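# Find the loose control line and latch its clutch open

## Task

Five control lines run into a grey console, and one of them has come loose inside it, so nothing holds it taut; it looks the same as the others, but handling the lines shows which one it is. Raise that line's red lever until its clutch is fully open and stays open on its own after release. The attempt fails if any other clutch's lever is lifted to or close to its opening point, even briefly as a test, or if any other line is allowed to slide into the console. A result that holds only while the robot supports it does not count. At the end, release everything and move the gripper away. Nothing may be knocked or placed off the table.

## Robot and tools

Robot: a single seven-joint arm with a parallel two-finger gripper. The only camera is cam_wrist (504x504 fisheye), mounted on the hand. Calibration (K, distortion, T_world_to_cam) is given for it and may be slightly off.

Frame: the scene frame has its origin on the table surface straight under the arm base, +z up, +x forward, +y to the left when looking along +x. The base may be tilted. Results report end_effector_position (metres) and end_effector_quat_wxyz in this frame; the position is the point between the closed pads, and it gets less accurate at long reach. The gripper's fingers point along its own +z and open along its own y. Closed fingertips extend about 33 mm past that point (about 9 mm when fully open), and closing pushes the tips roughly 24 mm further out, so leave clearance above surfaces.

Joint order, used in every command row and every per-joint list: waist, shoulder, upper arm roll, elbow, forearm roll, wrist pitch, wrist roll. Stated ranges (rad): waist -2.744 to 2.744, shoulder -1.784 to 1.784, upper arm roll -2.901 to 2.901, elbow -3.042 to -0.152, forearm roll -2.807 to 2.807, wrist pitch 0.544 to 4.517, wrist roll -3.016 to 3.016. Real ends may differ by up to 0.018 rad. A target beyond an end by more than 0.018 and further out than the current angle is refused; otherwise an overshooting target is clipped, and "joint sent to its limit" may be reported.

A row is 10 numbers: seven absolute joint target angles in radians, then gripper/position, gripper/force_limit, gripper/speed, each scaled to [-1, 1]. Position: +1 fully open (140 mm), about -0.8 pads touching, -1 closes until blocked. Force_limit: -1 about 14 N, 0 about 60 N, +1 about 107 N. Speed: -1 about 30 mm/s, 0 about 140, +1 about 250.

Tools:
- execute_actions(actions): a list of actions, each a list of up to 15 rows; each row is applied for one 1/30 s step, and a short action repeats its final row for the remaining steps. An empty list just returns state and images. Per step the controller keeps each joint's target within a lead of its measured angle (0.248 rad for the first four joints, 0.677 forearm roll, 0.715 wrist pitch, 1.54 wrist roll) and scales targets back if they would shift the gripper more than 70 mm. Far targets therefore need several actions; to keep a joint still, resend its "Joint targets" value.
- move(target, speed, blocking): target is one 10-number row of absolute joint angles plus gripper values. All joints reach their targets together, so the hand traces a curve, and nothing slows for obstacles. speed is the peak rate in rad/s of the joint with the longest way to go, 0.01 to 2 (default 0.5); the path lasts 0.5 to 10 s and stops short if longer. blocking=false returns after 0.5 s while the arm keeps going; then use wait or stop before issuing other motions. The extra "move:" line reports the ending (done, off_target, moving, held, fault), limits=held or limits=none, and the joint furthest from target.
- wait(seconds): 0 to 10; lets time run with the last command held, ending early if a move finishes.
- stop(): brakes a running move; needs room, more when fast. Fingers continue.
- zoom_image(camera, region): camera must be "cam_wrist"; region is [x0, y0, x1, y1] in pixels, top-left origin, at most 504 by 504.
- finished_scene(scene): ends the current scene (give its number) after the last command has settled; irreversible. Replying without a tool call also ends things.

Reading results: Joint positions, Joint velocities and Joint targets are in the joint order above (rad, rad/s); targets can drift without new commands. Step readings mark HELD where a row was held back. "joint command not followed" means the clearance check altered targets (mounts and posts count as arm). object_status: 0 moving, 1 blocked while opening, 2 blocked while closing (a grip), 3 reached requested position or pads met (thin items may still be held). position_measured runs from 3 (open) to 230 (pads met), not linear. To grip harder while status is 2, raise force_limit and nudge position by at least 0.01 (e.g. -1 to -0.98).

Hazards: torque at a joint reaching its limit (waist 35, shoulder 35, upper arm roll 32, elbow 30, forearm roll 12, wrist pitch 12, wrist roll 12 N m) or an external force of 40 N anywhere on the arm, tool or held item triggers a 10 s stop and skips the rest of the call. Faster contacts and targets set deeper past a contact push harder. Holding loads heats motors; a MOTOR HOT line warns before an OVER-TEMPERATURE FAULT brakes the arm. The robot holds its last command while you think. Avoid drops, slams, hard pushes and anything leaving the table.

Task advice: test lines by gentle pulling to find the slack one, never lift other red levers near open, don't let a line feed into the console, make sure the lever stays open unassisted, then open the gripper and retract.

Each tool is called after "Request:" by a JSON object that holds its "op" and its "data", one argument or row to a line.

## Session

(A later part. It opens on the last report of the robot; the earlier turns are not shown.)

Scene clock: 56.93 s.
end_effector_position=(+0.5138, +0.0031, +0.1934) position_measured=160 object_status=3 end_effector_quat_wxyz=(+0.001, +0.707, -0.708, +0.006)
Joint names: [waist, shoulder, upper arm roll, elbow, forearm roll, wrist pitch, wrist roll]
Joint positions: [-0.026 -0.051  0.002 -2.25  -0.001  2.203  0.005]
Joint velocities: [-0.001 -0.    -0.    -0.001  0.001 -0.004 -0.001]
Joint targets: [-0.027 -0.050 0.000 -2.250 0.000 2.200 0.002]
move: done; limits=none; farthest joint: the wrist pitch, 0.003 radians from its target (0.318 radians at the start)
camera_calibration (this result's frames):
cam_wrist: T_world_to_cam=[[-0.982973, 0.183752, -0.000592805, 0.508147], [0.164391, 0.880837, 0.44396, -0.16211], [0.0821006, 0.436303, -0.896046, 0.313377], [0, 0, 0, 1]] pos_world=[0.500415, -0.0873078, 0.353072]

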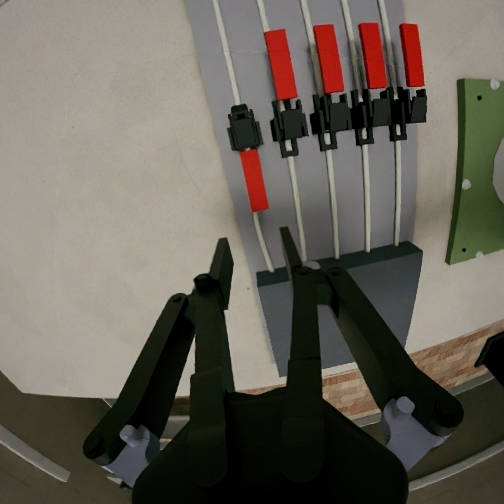

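Request:
{"op": "move", "data": {
  "target": [-0.035,0.095,0,-2.36,0,2.455,0.0,-1,-0.6,0],
  "speed": 0.4
}}

Request:
{"op": "move", "data": {
  "target": [-0.035,0.132,0,-2.368,0,2.50,0.0,-1,-0.6,0],
  "speed": 0.04
}}

Scene clock: 58.30 s.
end_effector_position=(+0.4985, -0.0011, +0.0971) position_measured=231 object_status=3 end_effector_quat_wxyz=(+0.010, +0.705, -0.709, -0.004)
Joint names: [waist, shoulder, upper arm roll, elbow, forearm roll, wrist pitch, wrist roll]
Joint positions: [-0.032  0.084  0.002 -2.361 -0.001  2.42   0.004]
Joint velocities: [-0.    -0.     0.     0.     0.     0.002 -0.001]
Joint targets: [-0.035 0.095 0.000 -2.360 0.000 2.455 0.000]
move: off_target; limits=none; farthest joint: the wrist pitch, 0.035 radians from its target (0.253 radians at the start)
camera_calibration (this result's frames):
cam_wrist: T_world_to_cam=[[-0.981643, 0.188944, 0.0260218, 0.490565], [0.180989, 0.879772, 0.439596, -0.120932], [0.0601656, 0.436236, -0.897819, 0.241219], [0, 0, 0, 1]] pos_world=[0.488934, -0.0915247, 0.256967]

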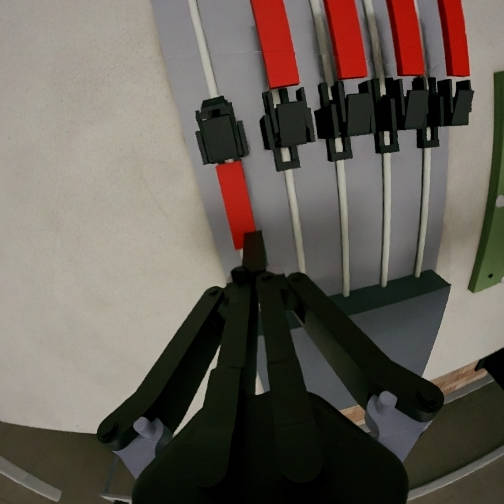

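Scene clock: 69.20 s.
end_effector_position=(+0.4988, -0.0011, +0.0979) position_measured=231 object_status=3 end_effector_quat_wxyz=(+0.010, +0.705, -0.709, -0.003)
Joint names: [waist, shoulder, upper arm roll, elbow, forearm roll, wrist pitch, wrist roll]
Joint positions: [-0.032  0.082  0.002 -2.361 -0.001  2.42   0.004]
Joint velocities: [-0.001 -0.     0.    -0.001 -0.001 -0.     0.   ]
Joint targets: [-0.032 0.084 0.002 -2.361 -0.001 2.422 0.004]
FORCE FAULT: contact force on the arm reached its limit, and the arm stopped for 10 seconds. The contact can be on any part of the arm, not only on its tool. That time counts as 20 of the actions that you can send in this scene. The arm's remaining commands of this call were not run. The arm holds still and accepts commands again. Move the arm away from the contact; if what it grips holds it there, let go first. Pushing or pulling that hard again can fault the arm again.
move: fault; limits=none; farthest joint: the wrist pitch, 0.080 radians from its target (0.080 radians at the start)
camera_calibration (this result's frames):
cam_wrist: T_world_to_cam=[[-0.98168, 0.188932, 0.0246837, 0.491019], [0.18038, 0.879777, 0.439835, -0.121091], [0.0613829, 0.43623, -0.897739, 0.241345], [0, 0, 0, 1]] pos_world=[0.489051, -0.0915182, 0.257804]

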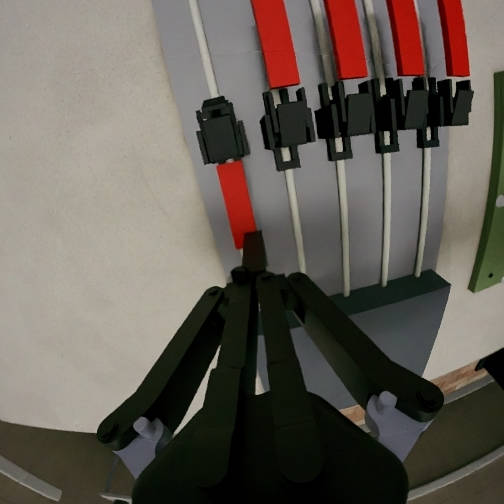

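It was at its stop.

Request:
{"op": "move", "data": {
  "target": [-0.027,-0.05,0,-2.25,0,2.2,0.002,-1,-0.6,-0.7]
}}

Request:
{"op": "finished_scene", "data": {
  "scene": 1
}}

Scene clock: 70.63 s.
end_effector_position=(+0.5138, +0.0013, +0.1935) position_measured=231 object_status=3 end_effector_quat_wxyz=(+0.001, +0.706, -0.708, +0.006)
Joint names: [waist, shoulder, upper arm roll, elbow, forearm roll, wrist pitch, wrist roll]
Joint positions: [-0.029 -0.051  0.002 -2.25  -0.001  2.203  0.004]
Joint velocities: [-0.     0.    -0.    -0.001 -0.    -0.005 -0.001]
Joint targets: [-0.027 -0.050 0.000 -2.250 0.000 2.200 0.002]
move: done; limits=none; farthest joint: the wrist pitch, 0.003 radians from its target (0.220 radians at the start)
camera_calibration (this result's frames):
cam_wrist: T_world_to_cam=[[-0.982645, 0.185497, -0.000717281, 0.508293], [0.165899, 0.880542, 0.443985, -0.161341], [0.0829895, 0.436161, -0.896034, 0.313793], [0, 0, 0, 1]] pos_world=[0.500196, -0.0890833, 0.353167]

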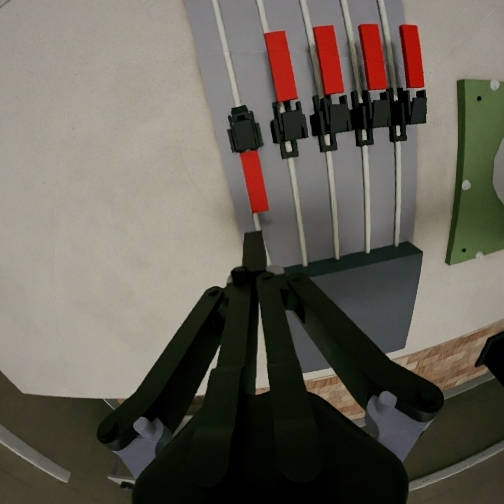

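The scene is finished: the task was done.


## Next scene

The same job, from a new start.

Request:
{"op": "execute_actions", "data": {
  "actions": []
}}

Scene clock: 0.00 s.
end_effector_position=(+0.0969, +0.1681, +0.1664) position_measured=3 object_status=3 end_effector_quat_wxyz=(+0.288, +0.412, +0.718, -0.481)
Joint names: [waist, shoulder, upper arm roll, elbow, forearm roll, wrist pitch, wrist roll]
Joint positions: [ 1.315  0.223  0.038 -2.315 -0.2    1.367 -2.199]
Joint velocities: [-0.001 -0.001  0.001  0.     0.    -0.001 -0.   ]
Joint targets: [1.315 0.223 0.038 -2.315 -0.200 1.367 -2.199]
camera_calibration (this result's frames):
cam_wrist: T_world_to_cam=[[0.944244, 0.145086, -0.295556, -0.0631584], [0.281577, 0.109394, 0.953282, -0.19335], [0.17064, -0.983353, 0.0624416, 0.321999], [0, 0, 0, 1]] pos_world=[0.0591339, 0.346954, 0.145545]

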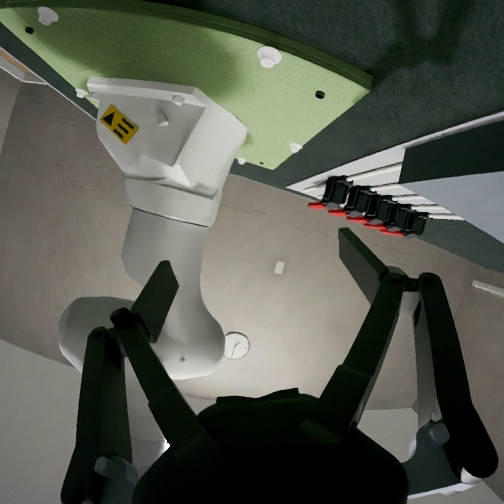

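Raise first, then go over.

Request:
{"op": "move", "data": {
  "target": [1.0,-0.4,0,-2.4,0,1.8,-1.5,1,-1,0],
  "speed": 0.8
}}

Request:
{"op": "move", "data": {
  "target": [-0.03,-0.38,0,-2.58,0,2.2,0.0,1,-1,0],
  "speed": 1.0
}}

Scene clock: 2.60 s.
end_effector_position=(+0.1851, +0.3092, +0.2559) position_measured=3 object_status=3 end_effector_quat_wxyz=(+0.059, +0.881, +0.461, -0.085)
Joint names: [waist, shoulder, upper arm roll, elbow, forearm roll, wrist pitch, wrist roll]
Joint positions: [ 1.002 -0.399 -0.    -2.399 -0.004  1.798 -1.505]
Joint velocities: [-0.001  0.     0.     0.001 -0.001 -0.     0.007]
Joint targets: [1.000 -0.400 0.000 -2.400 -0.000 1.800 -1.500]
move: done; limits=none; farthest joint: the wrist roll, 0.005 radians from its target (0.699 radians at the start)
camera_calibration (this result's frames):
cam_wrist: T_world_to_cam=[[0.708043, -0.702684, 0.0700757, 0.0718286], [-0.58473, -0.527749, 0.616094, 0.124739], [-0.395937, -0.477196, -0.784549, 0.60515], [0, 0, 0, 1]] pos_world=[0.261682, 0.405079, 0.392886]

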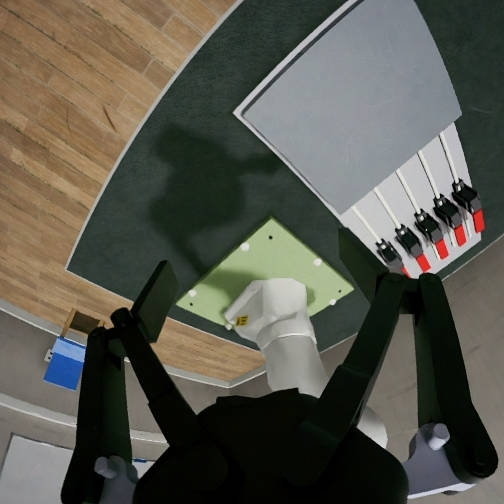

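Scene clock: 5.77 s.
end_effector_position=(+0.4057, +0.0001, +0.1976) position_measured=3 object_status=3 end_effector_quat_wxyz=(+0.002, +0.709, -0.705, +0.005)
Joint names: [waist, shoulder, upper arm roll, elbow, forearm roll, wrist pitch, wrist roll]
Joint positions: [-0.028 -0.381 -0.001 -2.579 -0.004  2.198 -0.005]
Joint velocities: [ 0.     0.001  0.002  0.     0.002 -0.001  0.005]
Joint targets: [-0.030 -0.380 0.000 -2.580 0.000 2.200 -0.000]
move: done; limits=none; farthest joint: the wrist roll, 0.005 radians from its target (1.505 radians at the start)
camera_calibration (this result's frames):
cam_wrist: T_world_to_cam=[[-0.984305, 0.176461, 0.00223742, 0.40239], [0.1593, 0.88298, 0.441554, -0.140949], [0.0759414, 0.43498, -0.897232, 0.330011], [0, 0, 0, 1]] pos_world=[0.393466, -0.0900993, 0.357433]

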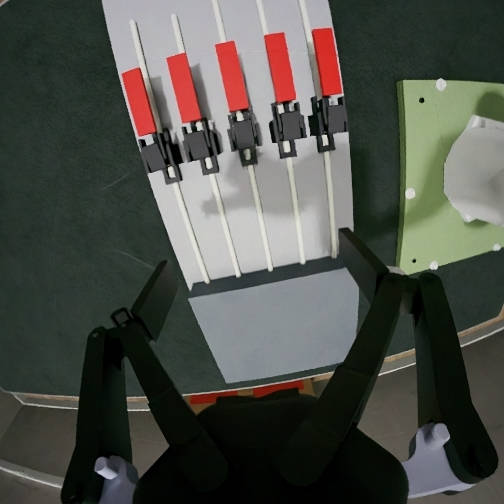

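Request:
{"op": "move", "data": {
  "target": [0.02,-0.05,0,-2.735,0,2.70,0.05,1,-1,0],
  "speed": 0.5
}}

Request:
{"op": "move", "data": {
  "target": [0.02,0.014,0,-2.7355,0,2.768,0.05,1,-1,0],
  "speed": 0.08
}}

Scene clock: 7.87 s.
end_effector_position=(+0.4022, +0.0177, +0.0452) position_measured=3 object_status=3 end_effector_quat_wxyz=(-0.003, +0.708, -0.706, +0.010)
Joint names: [waist, shoulder, upper arm roll, elbow, forearm roll, wrist pitch, wrist roll]
Joint positions: [ 0.018 -0.051 -0.001 -2.734 -0.004  2.697  0.045]
Joint velocities: [ 0.001 -0.002  0.    -0.001  0.001  0.004  0.004]
Joint targets: [0.020 -0.050 0.000 -2.735 0.000 2.700 0.050]
move: done; limits=none; farthest joint: the wrist roll, 0.005 radians from its target (0.054 radians at the start)
camera_calibration (this result's frames):
cam_wrist: T_world_to_cam=[[-0.983581, 0.180103, -0.0114377, 0.396438], [0.156261, 0.881656, 0.44527, -0.0875722], [0.0902784, 0.436172, -0.895323, 0.180003], [0, 0, 0, 1]] pos_world=[0.387363, -0.0727034, 0.204689]

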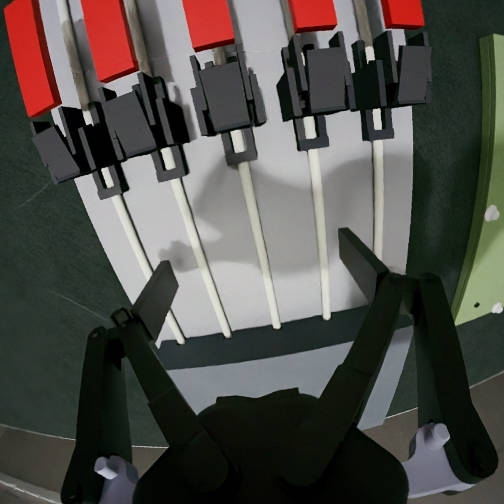

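Scene clock: 9.27 s.
end_effector_position=(+0.4035, +0.0177, +0.0257) position_measured=3 object_status=3 end_effector_quat_wxyz=(-0.005, +0.707, -0.707, +0.011)
Joint names: [waist, shoulder, upper arm roll, elbow, forearm roll, wrist pitch, wrist roll]
Joint positions: [ 0.018  0.012 -0.001 -2.735 -0.004  2.765  0.046]
Joint velocities: [ 0.     0.    -0.001 -0.001  0.001  0.004 -0.   ]
Joint targets: [0.020 0.014 0.000 -2.736 0.000 2.768 0.050]
move: done; limits=none; farthest joint: the forearm roll, 0.004 radians from its target (0.004 radians at the start)
camera_calibration (this result's frames):
cam_wrist: T_world_to_cam=[[-0.983389, 0.180874, -0.0152008, 0.397554], [0.155214, 0.881378, 0.446186, -0.0786671], [0.0941011, 0.436415, -0.894811, 0.160878], [0, 0, 0, 1]] pos_world=[0.388022, -0.0727815, 0.185099]

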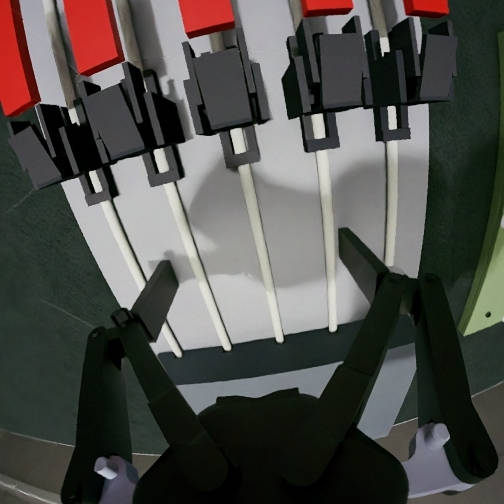

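Request:
{"op": "move", "data": {
  "target": [0.02,0.095,0,-2.62,0,2.733,0.05,1,-1,0],
  "speed": 0.12
}}

Request:
{"op": "move", "data": {
  "target": [0.02,0.014,0,-2.7355,0,2.768,0.05,1,-1,0],
  "speed": 0.15
}}

Scene clock: 10.80 s.
end_effector_position=(+0.4303, +0.0187, +0.0238) position_measured=3 object_status=3 end_effector_quat_wxyz=(+0.003, +0.707, -0.707, +0.004)
Joint names: [waist, shoulder, upper arm roll, elbow, forearm roll, wrist pitch, wrist roll]
Joint positions: [ 0.018  0.087 -0.001 -2.629 -0.004  2.713  0.046]
Joint velocities: [-0.     0.001 -0.001  0.002  0.001 -0.005  0.001]
Joint targets: [0.020 0.095 0.000 -2.620 0.000 2.733 0.050]
move: off_target; limits=none; farthest joint: the wrist pitch, 0.020 radians from its target (0.033 radians at the start)
camera_calibration (this result's frames):
cam_wrist: T_world_to_cam=[[-0.983426, 0.181252, 0.00454616, 0.4232], [0.164571, 0.881837, 0.441906, -0.0868303], [0.0760871, 0.43533, -0.89705, 0.16407], [0, 0, 0, 1]] pos_world=[0.417992, -0.0715601, 0.183626]

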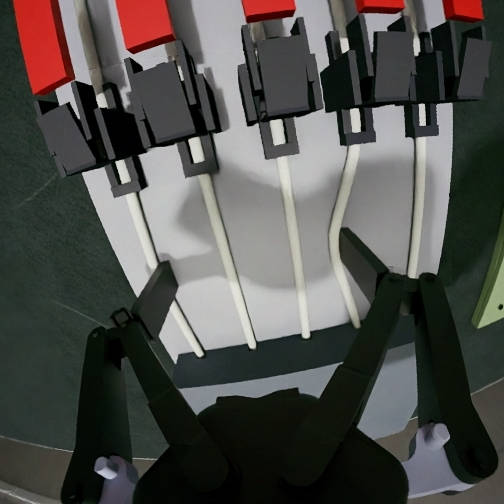

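Scene clock: 12.03 s.
end_effector_position=(+0.4028, +0.0177, +0.0245) position_measured=3 object_status=3 end_effector_quat_wxyz=(-0.004, +0.707, -0.707, +0.010)
Joint names: [waist, shoulder, upper arm roll, elbow, forearm roll, wrist pitch, wrist roll]
Joint positions: [ 0.018  0.016 -0.001 -2.734 -0.004  2.765  0.047]
Joint velocities: [ 0.    -0.    -0.     0.     0.     0.005  0.003]
Joint targets: [0.020 0.014 0.000 -2.736 0.000 2.768 0.050]
move: done; limits=none; farthest joint: the forearm roll, 0.004 radians from its target (0.004 radians at the start)
camera_calibration (this result's frames):
cam_wrist: T_world_to_cam=[[-0.983371, 0.181169, -0.0126454, 0.396727], [0.156647, 0.881378, 0.445685, -0.0786579], [0.0918894, 0.436292, -0.895101, 0.160828], [0, 0, 0, 1]] pos_world=[0.387673, -0.0727151, 0.18403]

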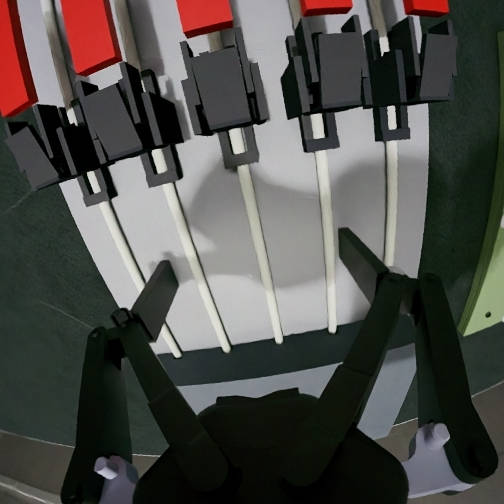

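Line 2 is taut; 5 untested. Now the other way.

Request:
{"op": "move", "data": {
  "target": [0.02,-0.092,0,-2.875,0,2.80,0.05,1,-1,0],
  "speed": 0.12
}}

Request:
{"op": "move", "data": {
  "target": [0.02,0.012,0,-2.7355,0,2.766,0.05,1,-1,0],
  "speed": 0.15
}}

Scene clock: 13.73 s.
end_effector_position=(+0.3599, +0.0159, +0.0255) position_measured=3 object_status=3 end_effector_quat_wxyz=(-0.005, +0.707, -0.707, +0.011)
Joint names: [waist, shoulder, upper arm roll, elbow, forearm roll, wrist pitch, wrist roll]
Joint positions: [ 0.018 -0.091 -0.001 -2.872 -0.004  2.8    0.047]
Joint velocities: [ 0.001  0.    -0.    -0.001  0.     0.004 -0.   ]
Joint targets: [0.020 -0.092 0.000 -2.875 0.000 2.800 0.050]
move: done; limits=none; farthest joint: the forearm roll, 0.004 radians from its target (0.004 radians at the start)
camera_calibration (this result's frames):
cam_wrist: T_world_to_cam=[[-0.98333, 0.181084, -0.0164577, 0.35494], [0.154802, 0.881207, 0.446666, -0.0701338], [0.0953865, 0.436673, -0.894549, 0.165141], [0, 0, 0, 1]] pos_world=[0.344128, -0.0745839, 0.184895]

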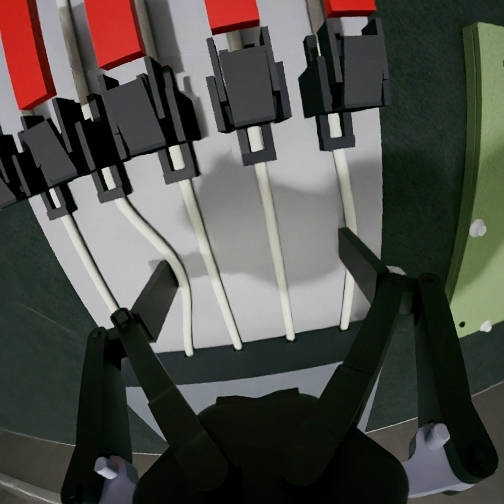

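Scene clock: 15.07 s.
end_effector_position=(+0.4039, +0.0178, +0.0261) position_measured=3 object_status=3 end_effector_quat_wxyz=(-0.006, +0.707, -0.707, +0.012)
Joint names: [waist, shoulder, upper arm roll, elbow, forearm roll, wrist pitch, wrist roll]
Joint positions: [ 0.018  0.01  -0.001 -2.737 -0.004  2.769  0.047]
Joint velocities: [ 0.     0.     0.001  0.001  0.    -0.003 -0.001]
Joint targets: [0.020 0.012 0.000 -2.736 0.000 2.766 0.050]
move: done; limits=none; farthest joint: the forearm roll, 0.004 radians from its target (0.004 radians at the start)
camera_calibration (this result's frames):
cam_wrist: T_world_to_cam=[[-0.98329, 0.181098, -0.018556, 0.397932], [0.153874, 0.881261, 0.446879, -0.078501], [0.0972816, 0.436557, -0.894402, 0.159888], [0, 0, 0, 1]] pos_world=[0.387808, -0.072685, 0.185469]

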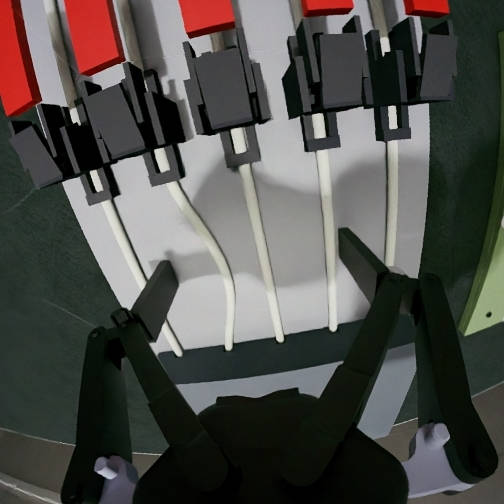

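Request:
{"op": "move", "data": {
  "target": [0.0,-0.309,0,-2.653,0,2.344,0.03,1,-1,0],
  "speed": 0.6
}}

Request:
{"op": "move", "data": {
  "target": [-0.418,-0.0155,0,-2.395,0,2.3795,-0.39,-0.25,-1,0],
  "speed": 0.6
}}

Scene clock: 16.93 s.
end_effector_position=(+0.4028, +0.0121, +0.1485) position_measured=3 object_status=3 end_effector_quat_wxyz=(+0.002, +0.706, -0.708, +0.006)
Joint names: [waist, shoulder, upper arm roll, elbow, forearm roll, wrist pitch, wrist roll]
Joint positions: [ 0.002 -0.308 -0.001 -2.653 -0.004  2.347  0.034]
Joint velocities: [-0.     0.001  0.    -0.001  0.001 -0.004 -0.003]
Joint targets: [-0.000 -0.309 0.000 -2.653 0.000 2.344 0.030]
move: done; limits=none; farthest joint: the forearm roll, 0.004 radians from its target (0.004 radians at the start)
camera_calibration (this result's frames):
cam_wrist: T_world_to_cam=[[-0.98279, 0.184724, 0.000888391, 0.397038], [0.166086, 0.881502, 0.442006, -0.132194], [0.080866, 0.434547, -0.897012, 0.279004], [0, 0, 0, 1]] pos_world=[0.389599, -0.0780533, 0.308348]

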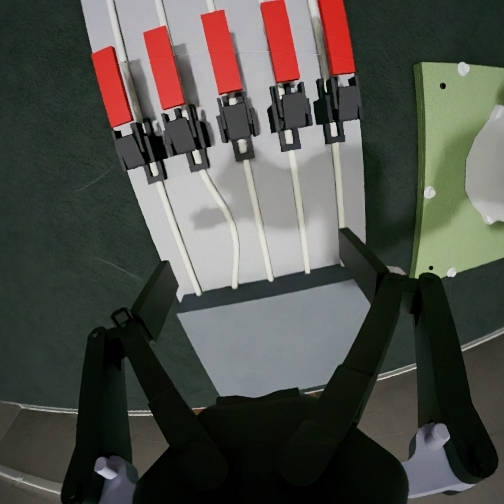

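Scene clock: 19.07 s.
end_effector_position=(+0.4520, -0.1857, +0.1303) position_measured=160 object_status=3 end_effector_quat_wxyz=(+0.003, +0.706, -0.708, +0.004)
Joint names: [waist, shoulder, upper arm roll, elbow, forearm roll, wrist pitch, wrist roll]
Joint positions: [-0.416 -0.017 -0.001 -2.396 -0.004  2.377 -0.385]
Joint velocities: [-0.     0.     0.002 -0.     0.001 -0.    -0.006]
Joint targets: [-0.418 -0.016 0.000 -2.395 0.000 2.380 -0.390]
move: done; limits=none; farthest joint: the wrist roll, 0.005 radians from its target (0.424 radians at the start)
camera_calibration (this result's frames):
cam_wrist: T_world_to_cam=[[-0.982762, 0.184808, 0.00502763, 0.481355], [0.167968, 0.881184, 0.44193, 0.0411512], [0.0772421, 0.435156, -0.897036, 0.346359], [0, 0, 0, 1]] pos_world=[0.439391, -0.27594, 0.29009]

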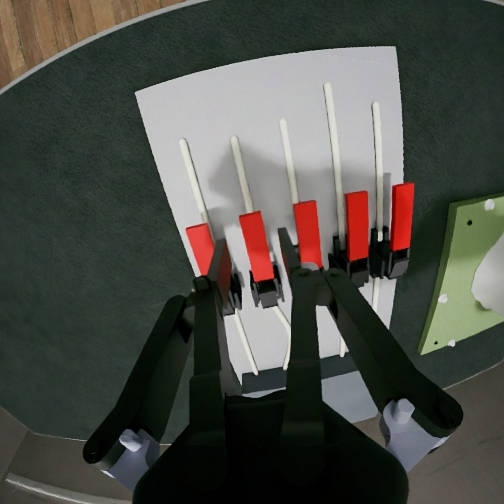

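Request:
{"op": "move", "data": {
  "target": [-0.418,0.0731,0,-2.4183,0,2.4914,-0.39,-0.25,-1,0],
  "speed": 0.2
}}

Request:
{"op": "move", "data": {
  "target": [-0.418,0.0731,0,-2.4183,0,2.4914,-0.39,-1,-0.6,-0.3]
}}

Request:
{"op": "move", "data": {
  "target": [-0.381,-0.0373,0,-2.4124,0,2.375,-0.352,-1,-0.6,-0.3],
  "speed": 0.12
}}

Scene clock: 21.10 s.
end_effector_position=(+0.4538, -0.1866, +0.0877) position_measured=160 object_status=3 end_effector_quat_wxyz=(+0.003, +0.707, -0.707, +0.004)
Joint names: [waist, shoulder, upper arm roll, elbow, forearm roll, wrist pitch, wrist roll]
Joint positions: [-0.416  0.072 -0.001 -2.418 -0.004  2.489 -0.387]
Joint velocities: [ 0.001  0.    -0.    -0.     0.001  0.005 -0.   ]
Joint targets: [-0.418 0.073 0.000 -2.418 0.000 2.491 -0.390]
move: done; limits=none; farthest joint: the forearm roll, 0.004 radians from its target (0.004 radians at the start)
camera_calibration (this result's frames):
cam_wrist: T_world_to_cam=[[-0.983153, 0.18273, 0.00448051, 0.48338], [0.16586, 0.881549, 0.441998, 0.0614754], [0.0768163, 0.435295, -0.897005, 0.308654], [0, 0, 0, 1]] pos_world=[0.44133, -0.276877, 0.247527]

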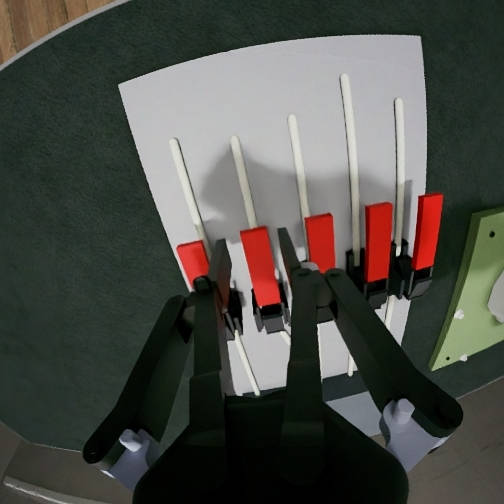

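Scene clock: 21.80 s.
end_effector_position=(+0.4508, -0.1867, +0.0872) position_measured=199 object_status=2 end_effector_quat_wxyz=(+0.004, +0.708, -0.706, +0.001)
Joint names: [waist, shoulder, upper arm roll, elbow, forearm roll, wrist pitch, wrist roll]
Joint positions: [-0.418  0.071 -0.002 -2.419 -0.004  2.482 -0.391]
Joint velocities: [ 0.     0.001  0.001  0.002  0.001 -0.    -0.003]
Joint targets: [-0.418 0.073 0.000 -2.418 0.000 2.491 -0.390]
move: done; limits=none; farthest joint: the wrist pitch, 0.010 radians from its target (0.003 radians at the start)
camera_calibration (this result's frames):
cam_wrist: T_world_to_cam=[[-0.983509, 0.180506, 0.0113084, 0.479613], [0.166752, 0.880805, 0.443144, 0.0616143], [0.0700295, 0.437721, -0.896379, 0.311876], [0, 0, 0, 1]] pos_world=[0.439588, -0.277358, 0.246832]

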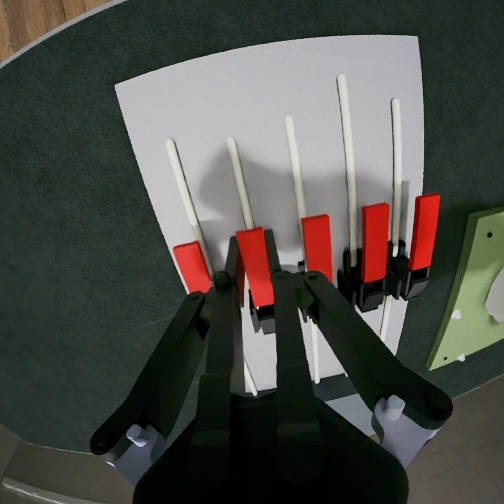

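Scene clock: 23.20 s.
end_effector_position=(+0.4499, -0.1682, +0.1272) position_measured=199 object_status=2 end_effector_quat_wxyz=(+0.004, +0.704, -0.710, +0.001)
Joint names: [waist, shoulder, upper arm roll, elbow, forearm roll, wrist pitch, wrist roll]
Joint positions: [-0.384 -0.029 -0.002 -2.418 -0.003  2.38  -0.348]
Joint velocities: [ 0.001  0.001  0.001 -0.     0.    -0.002  0.005]
Joint targets: [-0.381 -0.037 0.000 -2.412 0.000 2.375 -0.352]
move: done; limits=none; farthest joint: the shoulder, 0.008 radians from its target (0.108 radians at the start)
camera_calibration (this result's frames):
cam_wrist: T_world_to_cam=[[-0.981654, 0.190292, 0.0120371, 0.47569], [0.175826, 0.878991, 0.443238, 0.02336], [0.0737644, 0.437222, -0.896323, 0.337925], [0, 0, 0, 1]] pos_world=[0.437929, -0.258802, 0.28681]

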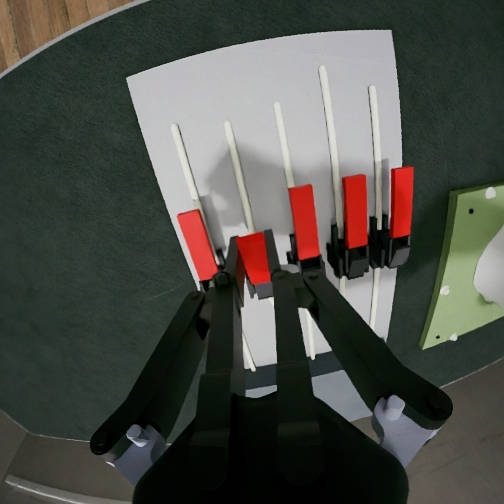

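x is really 0.450; I'll subtract 0.012 from wrist pitch.

Request:
{"op": "move", "data": {
  "target": [-0.318,-0.1041,0,-2.425,0,2.309,-0.289,-1,-0.6,-0.3],
  "speed": 0.09
}}

Request:
{"op": "move", "data": {
  "target": [-0.225,-0.1473,0,-2.453,0,2.294,-0.196,-1,-0.6,-0.3],
  "speed": 0.09
}}

Scene clock: 24.83 s.
end_effector_position=(+0.4495, -0.1397, +0.1496) position_measured=199 object_status=2 end_effector_quat_wxyz=(+0.005, +0.699, -0.715, +0.000)
Joint names: [waist, shoulder, upper arm roll, elbow, forearm roll, wrist pitch, wrist roll]
Joint positions: [-0.325 -0.095 -0.005 -2.428 -0.003  2.322 -0.277]
Joint velocities: [ 0.001  0.     0.    -0.    -0.001 -0.001  0.005]
Joint targets: [-0.318 -0.104 0.000 -2.425 0.000 2.309 -0.289]
move: off_target; limits=none; farthest joint: the wrist pitch, 0.013 radians from its target (0.071 radians at the start)
camera_calibration (this result's frames):
cam_wrist: T_world_to_cam=[[-0.978621, 0.205249, 0.0131879, 0.470128], [0.189733, 0.876167, 0.443094, -0.0181835], [0.0793898, 0.436123, -0.896378, 0.342972], [0, 0, 0, 1]] pos_world=[0.436299, -0.23014, 0.30929]

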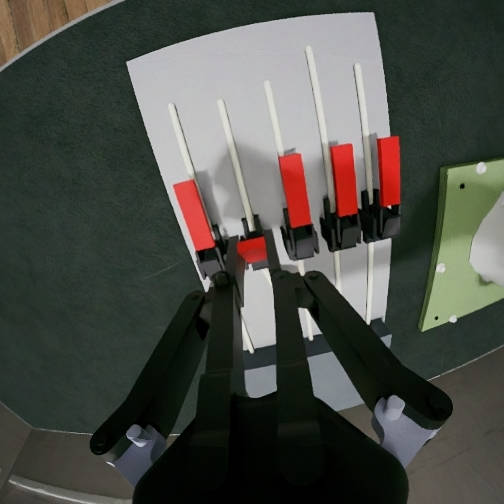

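Scene clock: 26.60 s.
end_effector_position=(+0.4495, -0.1024, +0.1597) position_measured=199 object_status=2 end_effector_quat_wxyz=(+0.005, +0.695, -0.719, +0.003)
Joint names: [waist, shoulder, upper arm roll, elbow, forearm roll, wrist pitch, wrist roll]
Joint positions: [-0.24  -0.144 -0.012 -2.453 -0.008  2.302 -0.185]
Joint velocities: [-0.    -0.001 -0.     0.001 -0.     0.001  0.005]
Joint targets: [-0.225 -0.147 0.000 -2.453 0.000 2.294 -0.196]
move: off_target; limits=none; farthest joint: the waist, 0.015 radians from its target (0.100 radians at the start)
camera_calibration (this result's frames):
cam_wrist: T_world_to_cam=[[-0.976472, 0.215449, 0.00917951, 0.463007], [0.197381, 0.875818, 0.440436, -0.0583655], [0.086852, 0.431885, -0.897737, 0.332187], [0, 0, 0, 1]] pos_world=[0.434783, -0.192103, 0.319672]

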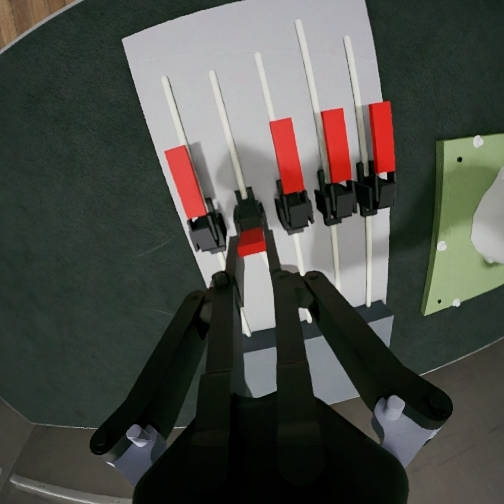

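Request:
{"op": "move", "data": {
  "target": [-0.139,-0.152,0,-2.4826,0,2.322,-0.11,-1,-0.6,-0.3],
  "speed": 0.09
}}

Request:
{"op": "move", "data": {
  "target": [-0.098,-0.134,0,-2.4994,0,2.357,-0.066,-1,-0.6,-0.3],
  "speed": 0.09
}}

Request:
{"op": "move", "data": {
  "target": [-0.071,-0.1026,0,-2.5196,0,2.409,-0.042,-1,-0.6,-0.3],
  "speed": 0.09
}}

Scene clock: 28.60 s.
end_effector_position=(+0.4496, -0.0637, +0.1547) position_measured=199 object_status=2 end_effector_quat_wxyz=(+0.006, +0.697, -0.717, +0.004)
Joint names: [waist, shoulder, upper arm roll, elbow, forearm roll, wrist pitch, wrist roll]
Joint positions: [-0.155 -0.156 -0.012 -2.48  -0.013  2.318 -0.102]
Joint velocities: [ 0.001 -0.001  0.001  0.    -0.001  0.     0.005]
Joint targets: [-0.139 -0.152 0.000 -2.483 0.000 2.322 -0.110]
move: off_target; limits=none; farthest joint: the waist, 0.016 radians from its target (0.101 radians at the start)
camera_calibration (this result's frames):
cam_wrist: T_world_to_cam=[[-0.977701, 0.209832, 0.00839747, 0.455134], [0.19234, 0.87871, 0.436891, -0.0871198], [0.084295, 0.428764, -0.899475, 0.312124], [0, 0, 0, 1]] pos_world=[0.435431, -0.152776, 0.314988]

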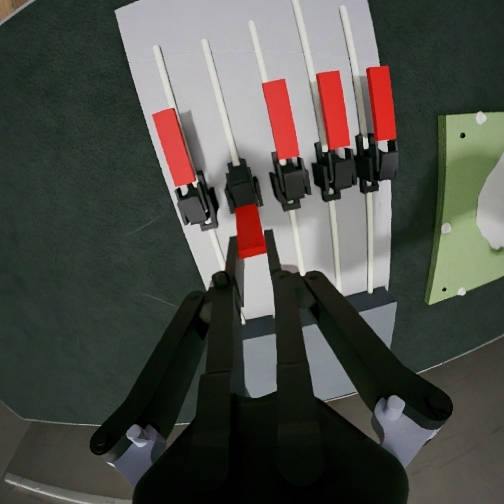

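Scene clock: 29.83 s.
end_effector_position=(+0.4495, -0.0387, +0.1424) position_measured=199 object_status=2 end_effector_quat_wxyz=(+0.007, +0.701, -0.713, +0.002)
Joint names: [waist, shoulder, upper arm roll, elbow, forearm roll, wrist pitch, wrist roll]
Joint positions: [-0.106 -0.14  -0.006 -2.498 -0.009  2.347 -0.062]
Joint velocities: [-0.    -0.001 -0.001 -0.002 -0.001  0.001  0.005]
Joint targets: [-0.098 -0.134 0.000 -2.499 0.000 2.357 -0.066]
move: done; limits=none; farthest joint: the wrist pitch, 0.010 radians from its target (0.039 radians at the start)
camera_calibration (this result's frames):
cam_wrist: T_world_to_cam=[[-0.97998, 0.198708, 0.012418, 0.449942], [0.183992, 0.880044, 0.437801, -0.0999802], [0.0760663, 0.431321, -0.898986, 0.294073], [0, 0, 0, 1]] pos_world=[0.436961, -0.12826, 0.302551]

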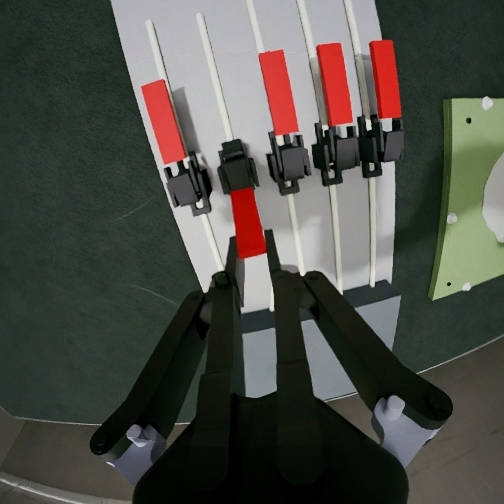

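Scene clock: 31.00 s.
end_effector_position=(+0.4496, -0.0195, +0.1250) position_measured=199 object_status=2 end_effector_quat_wxyz=(+0.005, +0.704, -0.710, +0.001)
Joint names: [waist, shoulder, upper arm roll, elbow, forearm roll, wrist pitch, wrist roll]
Joint positions: [-0.072 -0.11  -0.    -2.517 -0.002  2.397 -0.036]
Joint velocities: [ 0.     0.     0.    -0.002 -0.001  0.002  0.005]
Joint targets: [-0.071 -0.103 0.000 -2.520 0.000 2.409 -0.042]
move: off_target; limits=none; farthest joint: the wrist pitch, 0.012 radians from its target (0.062 radians at the start)
camera_calibration (this result's frames):
cam_wrist: T_world_to_cam=[[-0.981702, 0.190002, 0.012675, 0.447022], [0.175988, 0.879842, 0.441482, -0.106138], [0.0727306, 0.435635, -0.89718, 0.271563], [0, 0, 0, 1]] pos_world=[0.43777, -0.109853, 0.284833]

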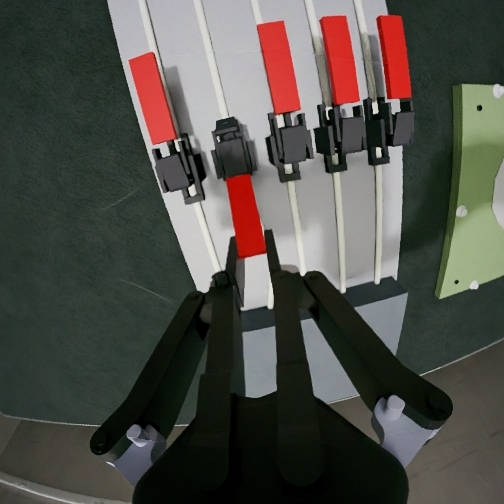

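Request:
{"op": "move", "data": {
  "target": [-0.042,-0.0579,0,-2.5346,0,2.468,-0.013,-1,-0.6,-0.3],
  "speed": 0.1
}}

Request:
{"op": "move", "data": {
  "target": [-0.026,0.024,0,-2.551,0,2.566,0.003,-1,-0.6,-0.3],
  "speed": 0.1
}}

Request:
{"op": "move", "data": {
  "target": [-0.026,0.02,0,-2.551,0,2.56,0.003,-0.25,-0.6,-0.3]
}}

Scene clock: 34.93 s.
end_effector_position=(+0.4499, -0.0051, +0.1027) position_measured=199 object_status=2 end_effector_quat_wxyz=(+0.006, +0.705, -0.709, +0.001)
Joint names: [waist, shoulder, upper arm roll, elbow, forearm roll, wrist pitch, wrist roll]
Joint positions: [-0.041 -0.064  0.001 -2.533 -0.001  2.459 -0.008]
Joint velocities: [ 0.001  0.     0.    -0.002 -0.001  0.003  0.004]
Joint targets: [-0.042 -0.058 0.000 -2.535 0.000 2.468 -0.013]
move: done; limits=none; farthest joint: the wrist pitch, 0.009 radians from its target (0.071 radians at the start)
camera_calibration (this result's frames):
cam_wrist: T_world_to_cam=[[-0.982336, 0.186635, 0.0135635, 0.445071], [0.17334, 0.880259, 0.441698, -0.107882], [0.0704968, 0.436246, -0.897061, 0.246266], [0, 0, 0, 1]] pos_world=[0.438548, -0.0955343, 0.26253]

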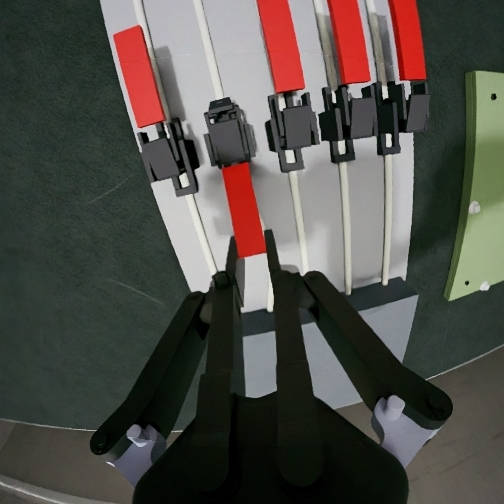

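Scene clock: 36.43 s.
end_effector_position=(+0.4506, +0.0039, +0.0670) position_measured=199 object_status=2 end_effector_quat_wxyz=(+0.005, +0.708, -0.707, +0.001)
Joint names: [waist, shoulder, upper arm roll, elbow, forearm roll, wrist pitch, wrist roll]
Joint positions: [-0.024  0.021  0.004 -2.55   0.     2.561  0.006]
Joint velocities: [-0.001  0.001  0.    -0.003 -0.001  0.004  0.001]
Joint targets: [-0.026 0.024 0.000 -2.551 0.000 2.566 0.003]
move: done; limits=none; farthest joint: the wrist pitch, 0.005 radians from its target (0.107 radians at the start)
camera_calibration (this result's frames):
cam_wrist: T_world_to_cam=[[-0.983475, 0.180597, 0.0126971, 0.445088], [0.167498, 0.881038, 0.442399, -0.0975459], [0.0687091, 0.437215, -0.896729, 0.210996], [0, 0, 0, 1]] pos_world=[0.439574, -0.0866907, 0.226709]

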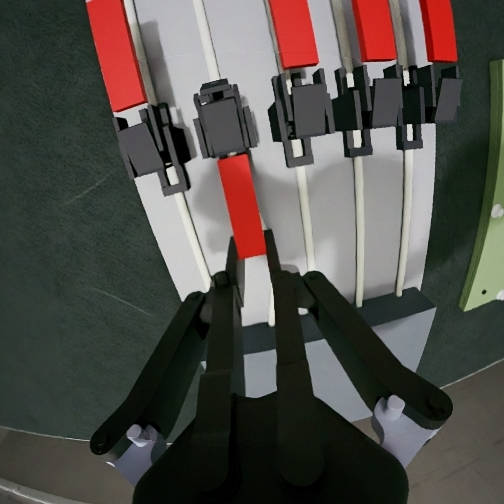

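Scene clock: 37.13 s.
end_effector_position=(+0.4505, +0.0028, +0.0670) position_measured=160 object_status=3 end_effector_quat_wxyz=(+0.005, +0.707, -0.707, +0.001)
Joint names: [waist, shoulder, upper arm roll, elbow, forearm roll, wrist pitch, wrist roll]
Joint positions: [-0.024  0.021  0.002 -2.55   0.     2.561  0.006]
Joint velocities: [-0.001  0.001 -0.    -0.001 -0.    -0.001  0.001]
Joint targets: [-0.026 0.020 0.000 -2.551 0.000 2.560 0.003]
move: done; limits=none; farthest joint: the wrist roll, 0.003 radians from its target (0.003 radians at the start)
camera_calibration (this result's frames):
cam_wrist: T_world_to_cam=[[-0.982978, 0.183274, 0.0128288, 0.444991], [0.169958, 0.880598, 0.442337, -0.0976277], [0.0697718, 0.436988, -0.896757, 0.211004], [0, 0, 0, 1]] pos_world=[0.439287, -0.087791, 0.226695]

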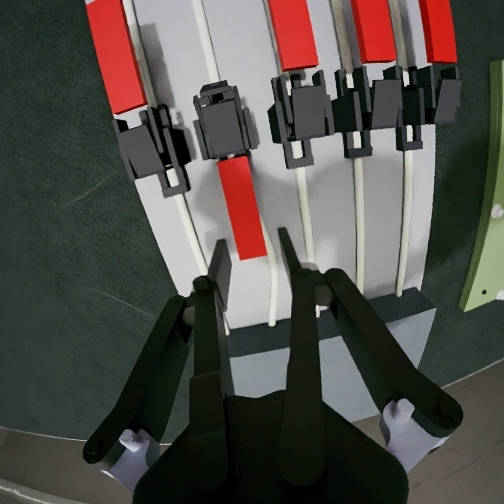

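Request:
{"op": "move", "data": {
  "target": [-0.026,-0.19,0,-2.46,0,2.27,0.003,-0.25,-0.6,-0.3]
}}

Scene clock: 38.67 s.
end_effector_position=(+0.4564, +0.0036, +0.1741) position_measured=160 object_status=3 end_effector_quat_wxyz=(+0.001, +0.707, -0.707, +0.005)
Joint names: [waist, shoulder, upper arm roll, elbow, forearm roll, wrist pitch, wrist roll]
Joint positions: [-0.024 -0.19   0.001 -2.46   0.     2.273  0.006]
Joint velocities: [-0.     0.001  0.002 -0.    -0.    -0.004  0.001]
Joint targets: [-0.026 -0.190 0.000 -2.460 0.000 2.270 0.003]
move: done; limits=none; farthest joint: the wrist pitch, 0.003 radians from its target (0.291 radians at the start)
camera_calibration (this result's frames):
cam_wrist: T_world_to_cam=[[-0.983068, 0.183239, 0.000528544, 0.451481], [0.164392, 0.880673, 0.444287, -0.144569], [0.0809453, 0.436851, -0.895885, 0.301013], [0, 0, 0, 1]] pos_world=[0.443237, -0.0869086, 0.333664]

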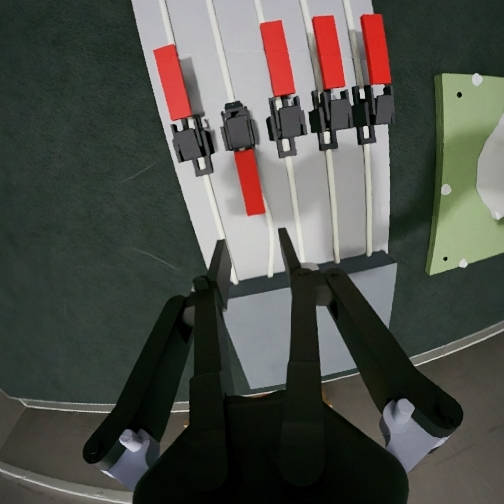

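Request:
{"op": "finished_scene", "data": {
  "scene": 2
}}

The scene is finished: the task was done.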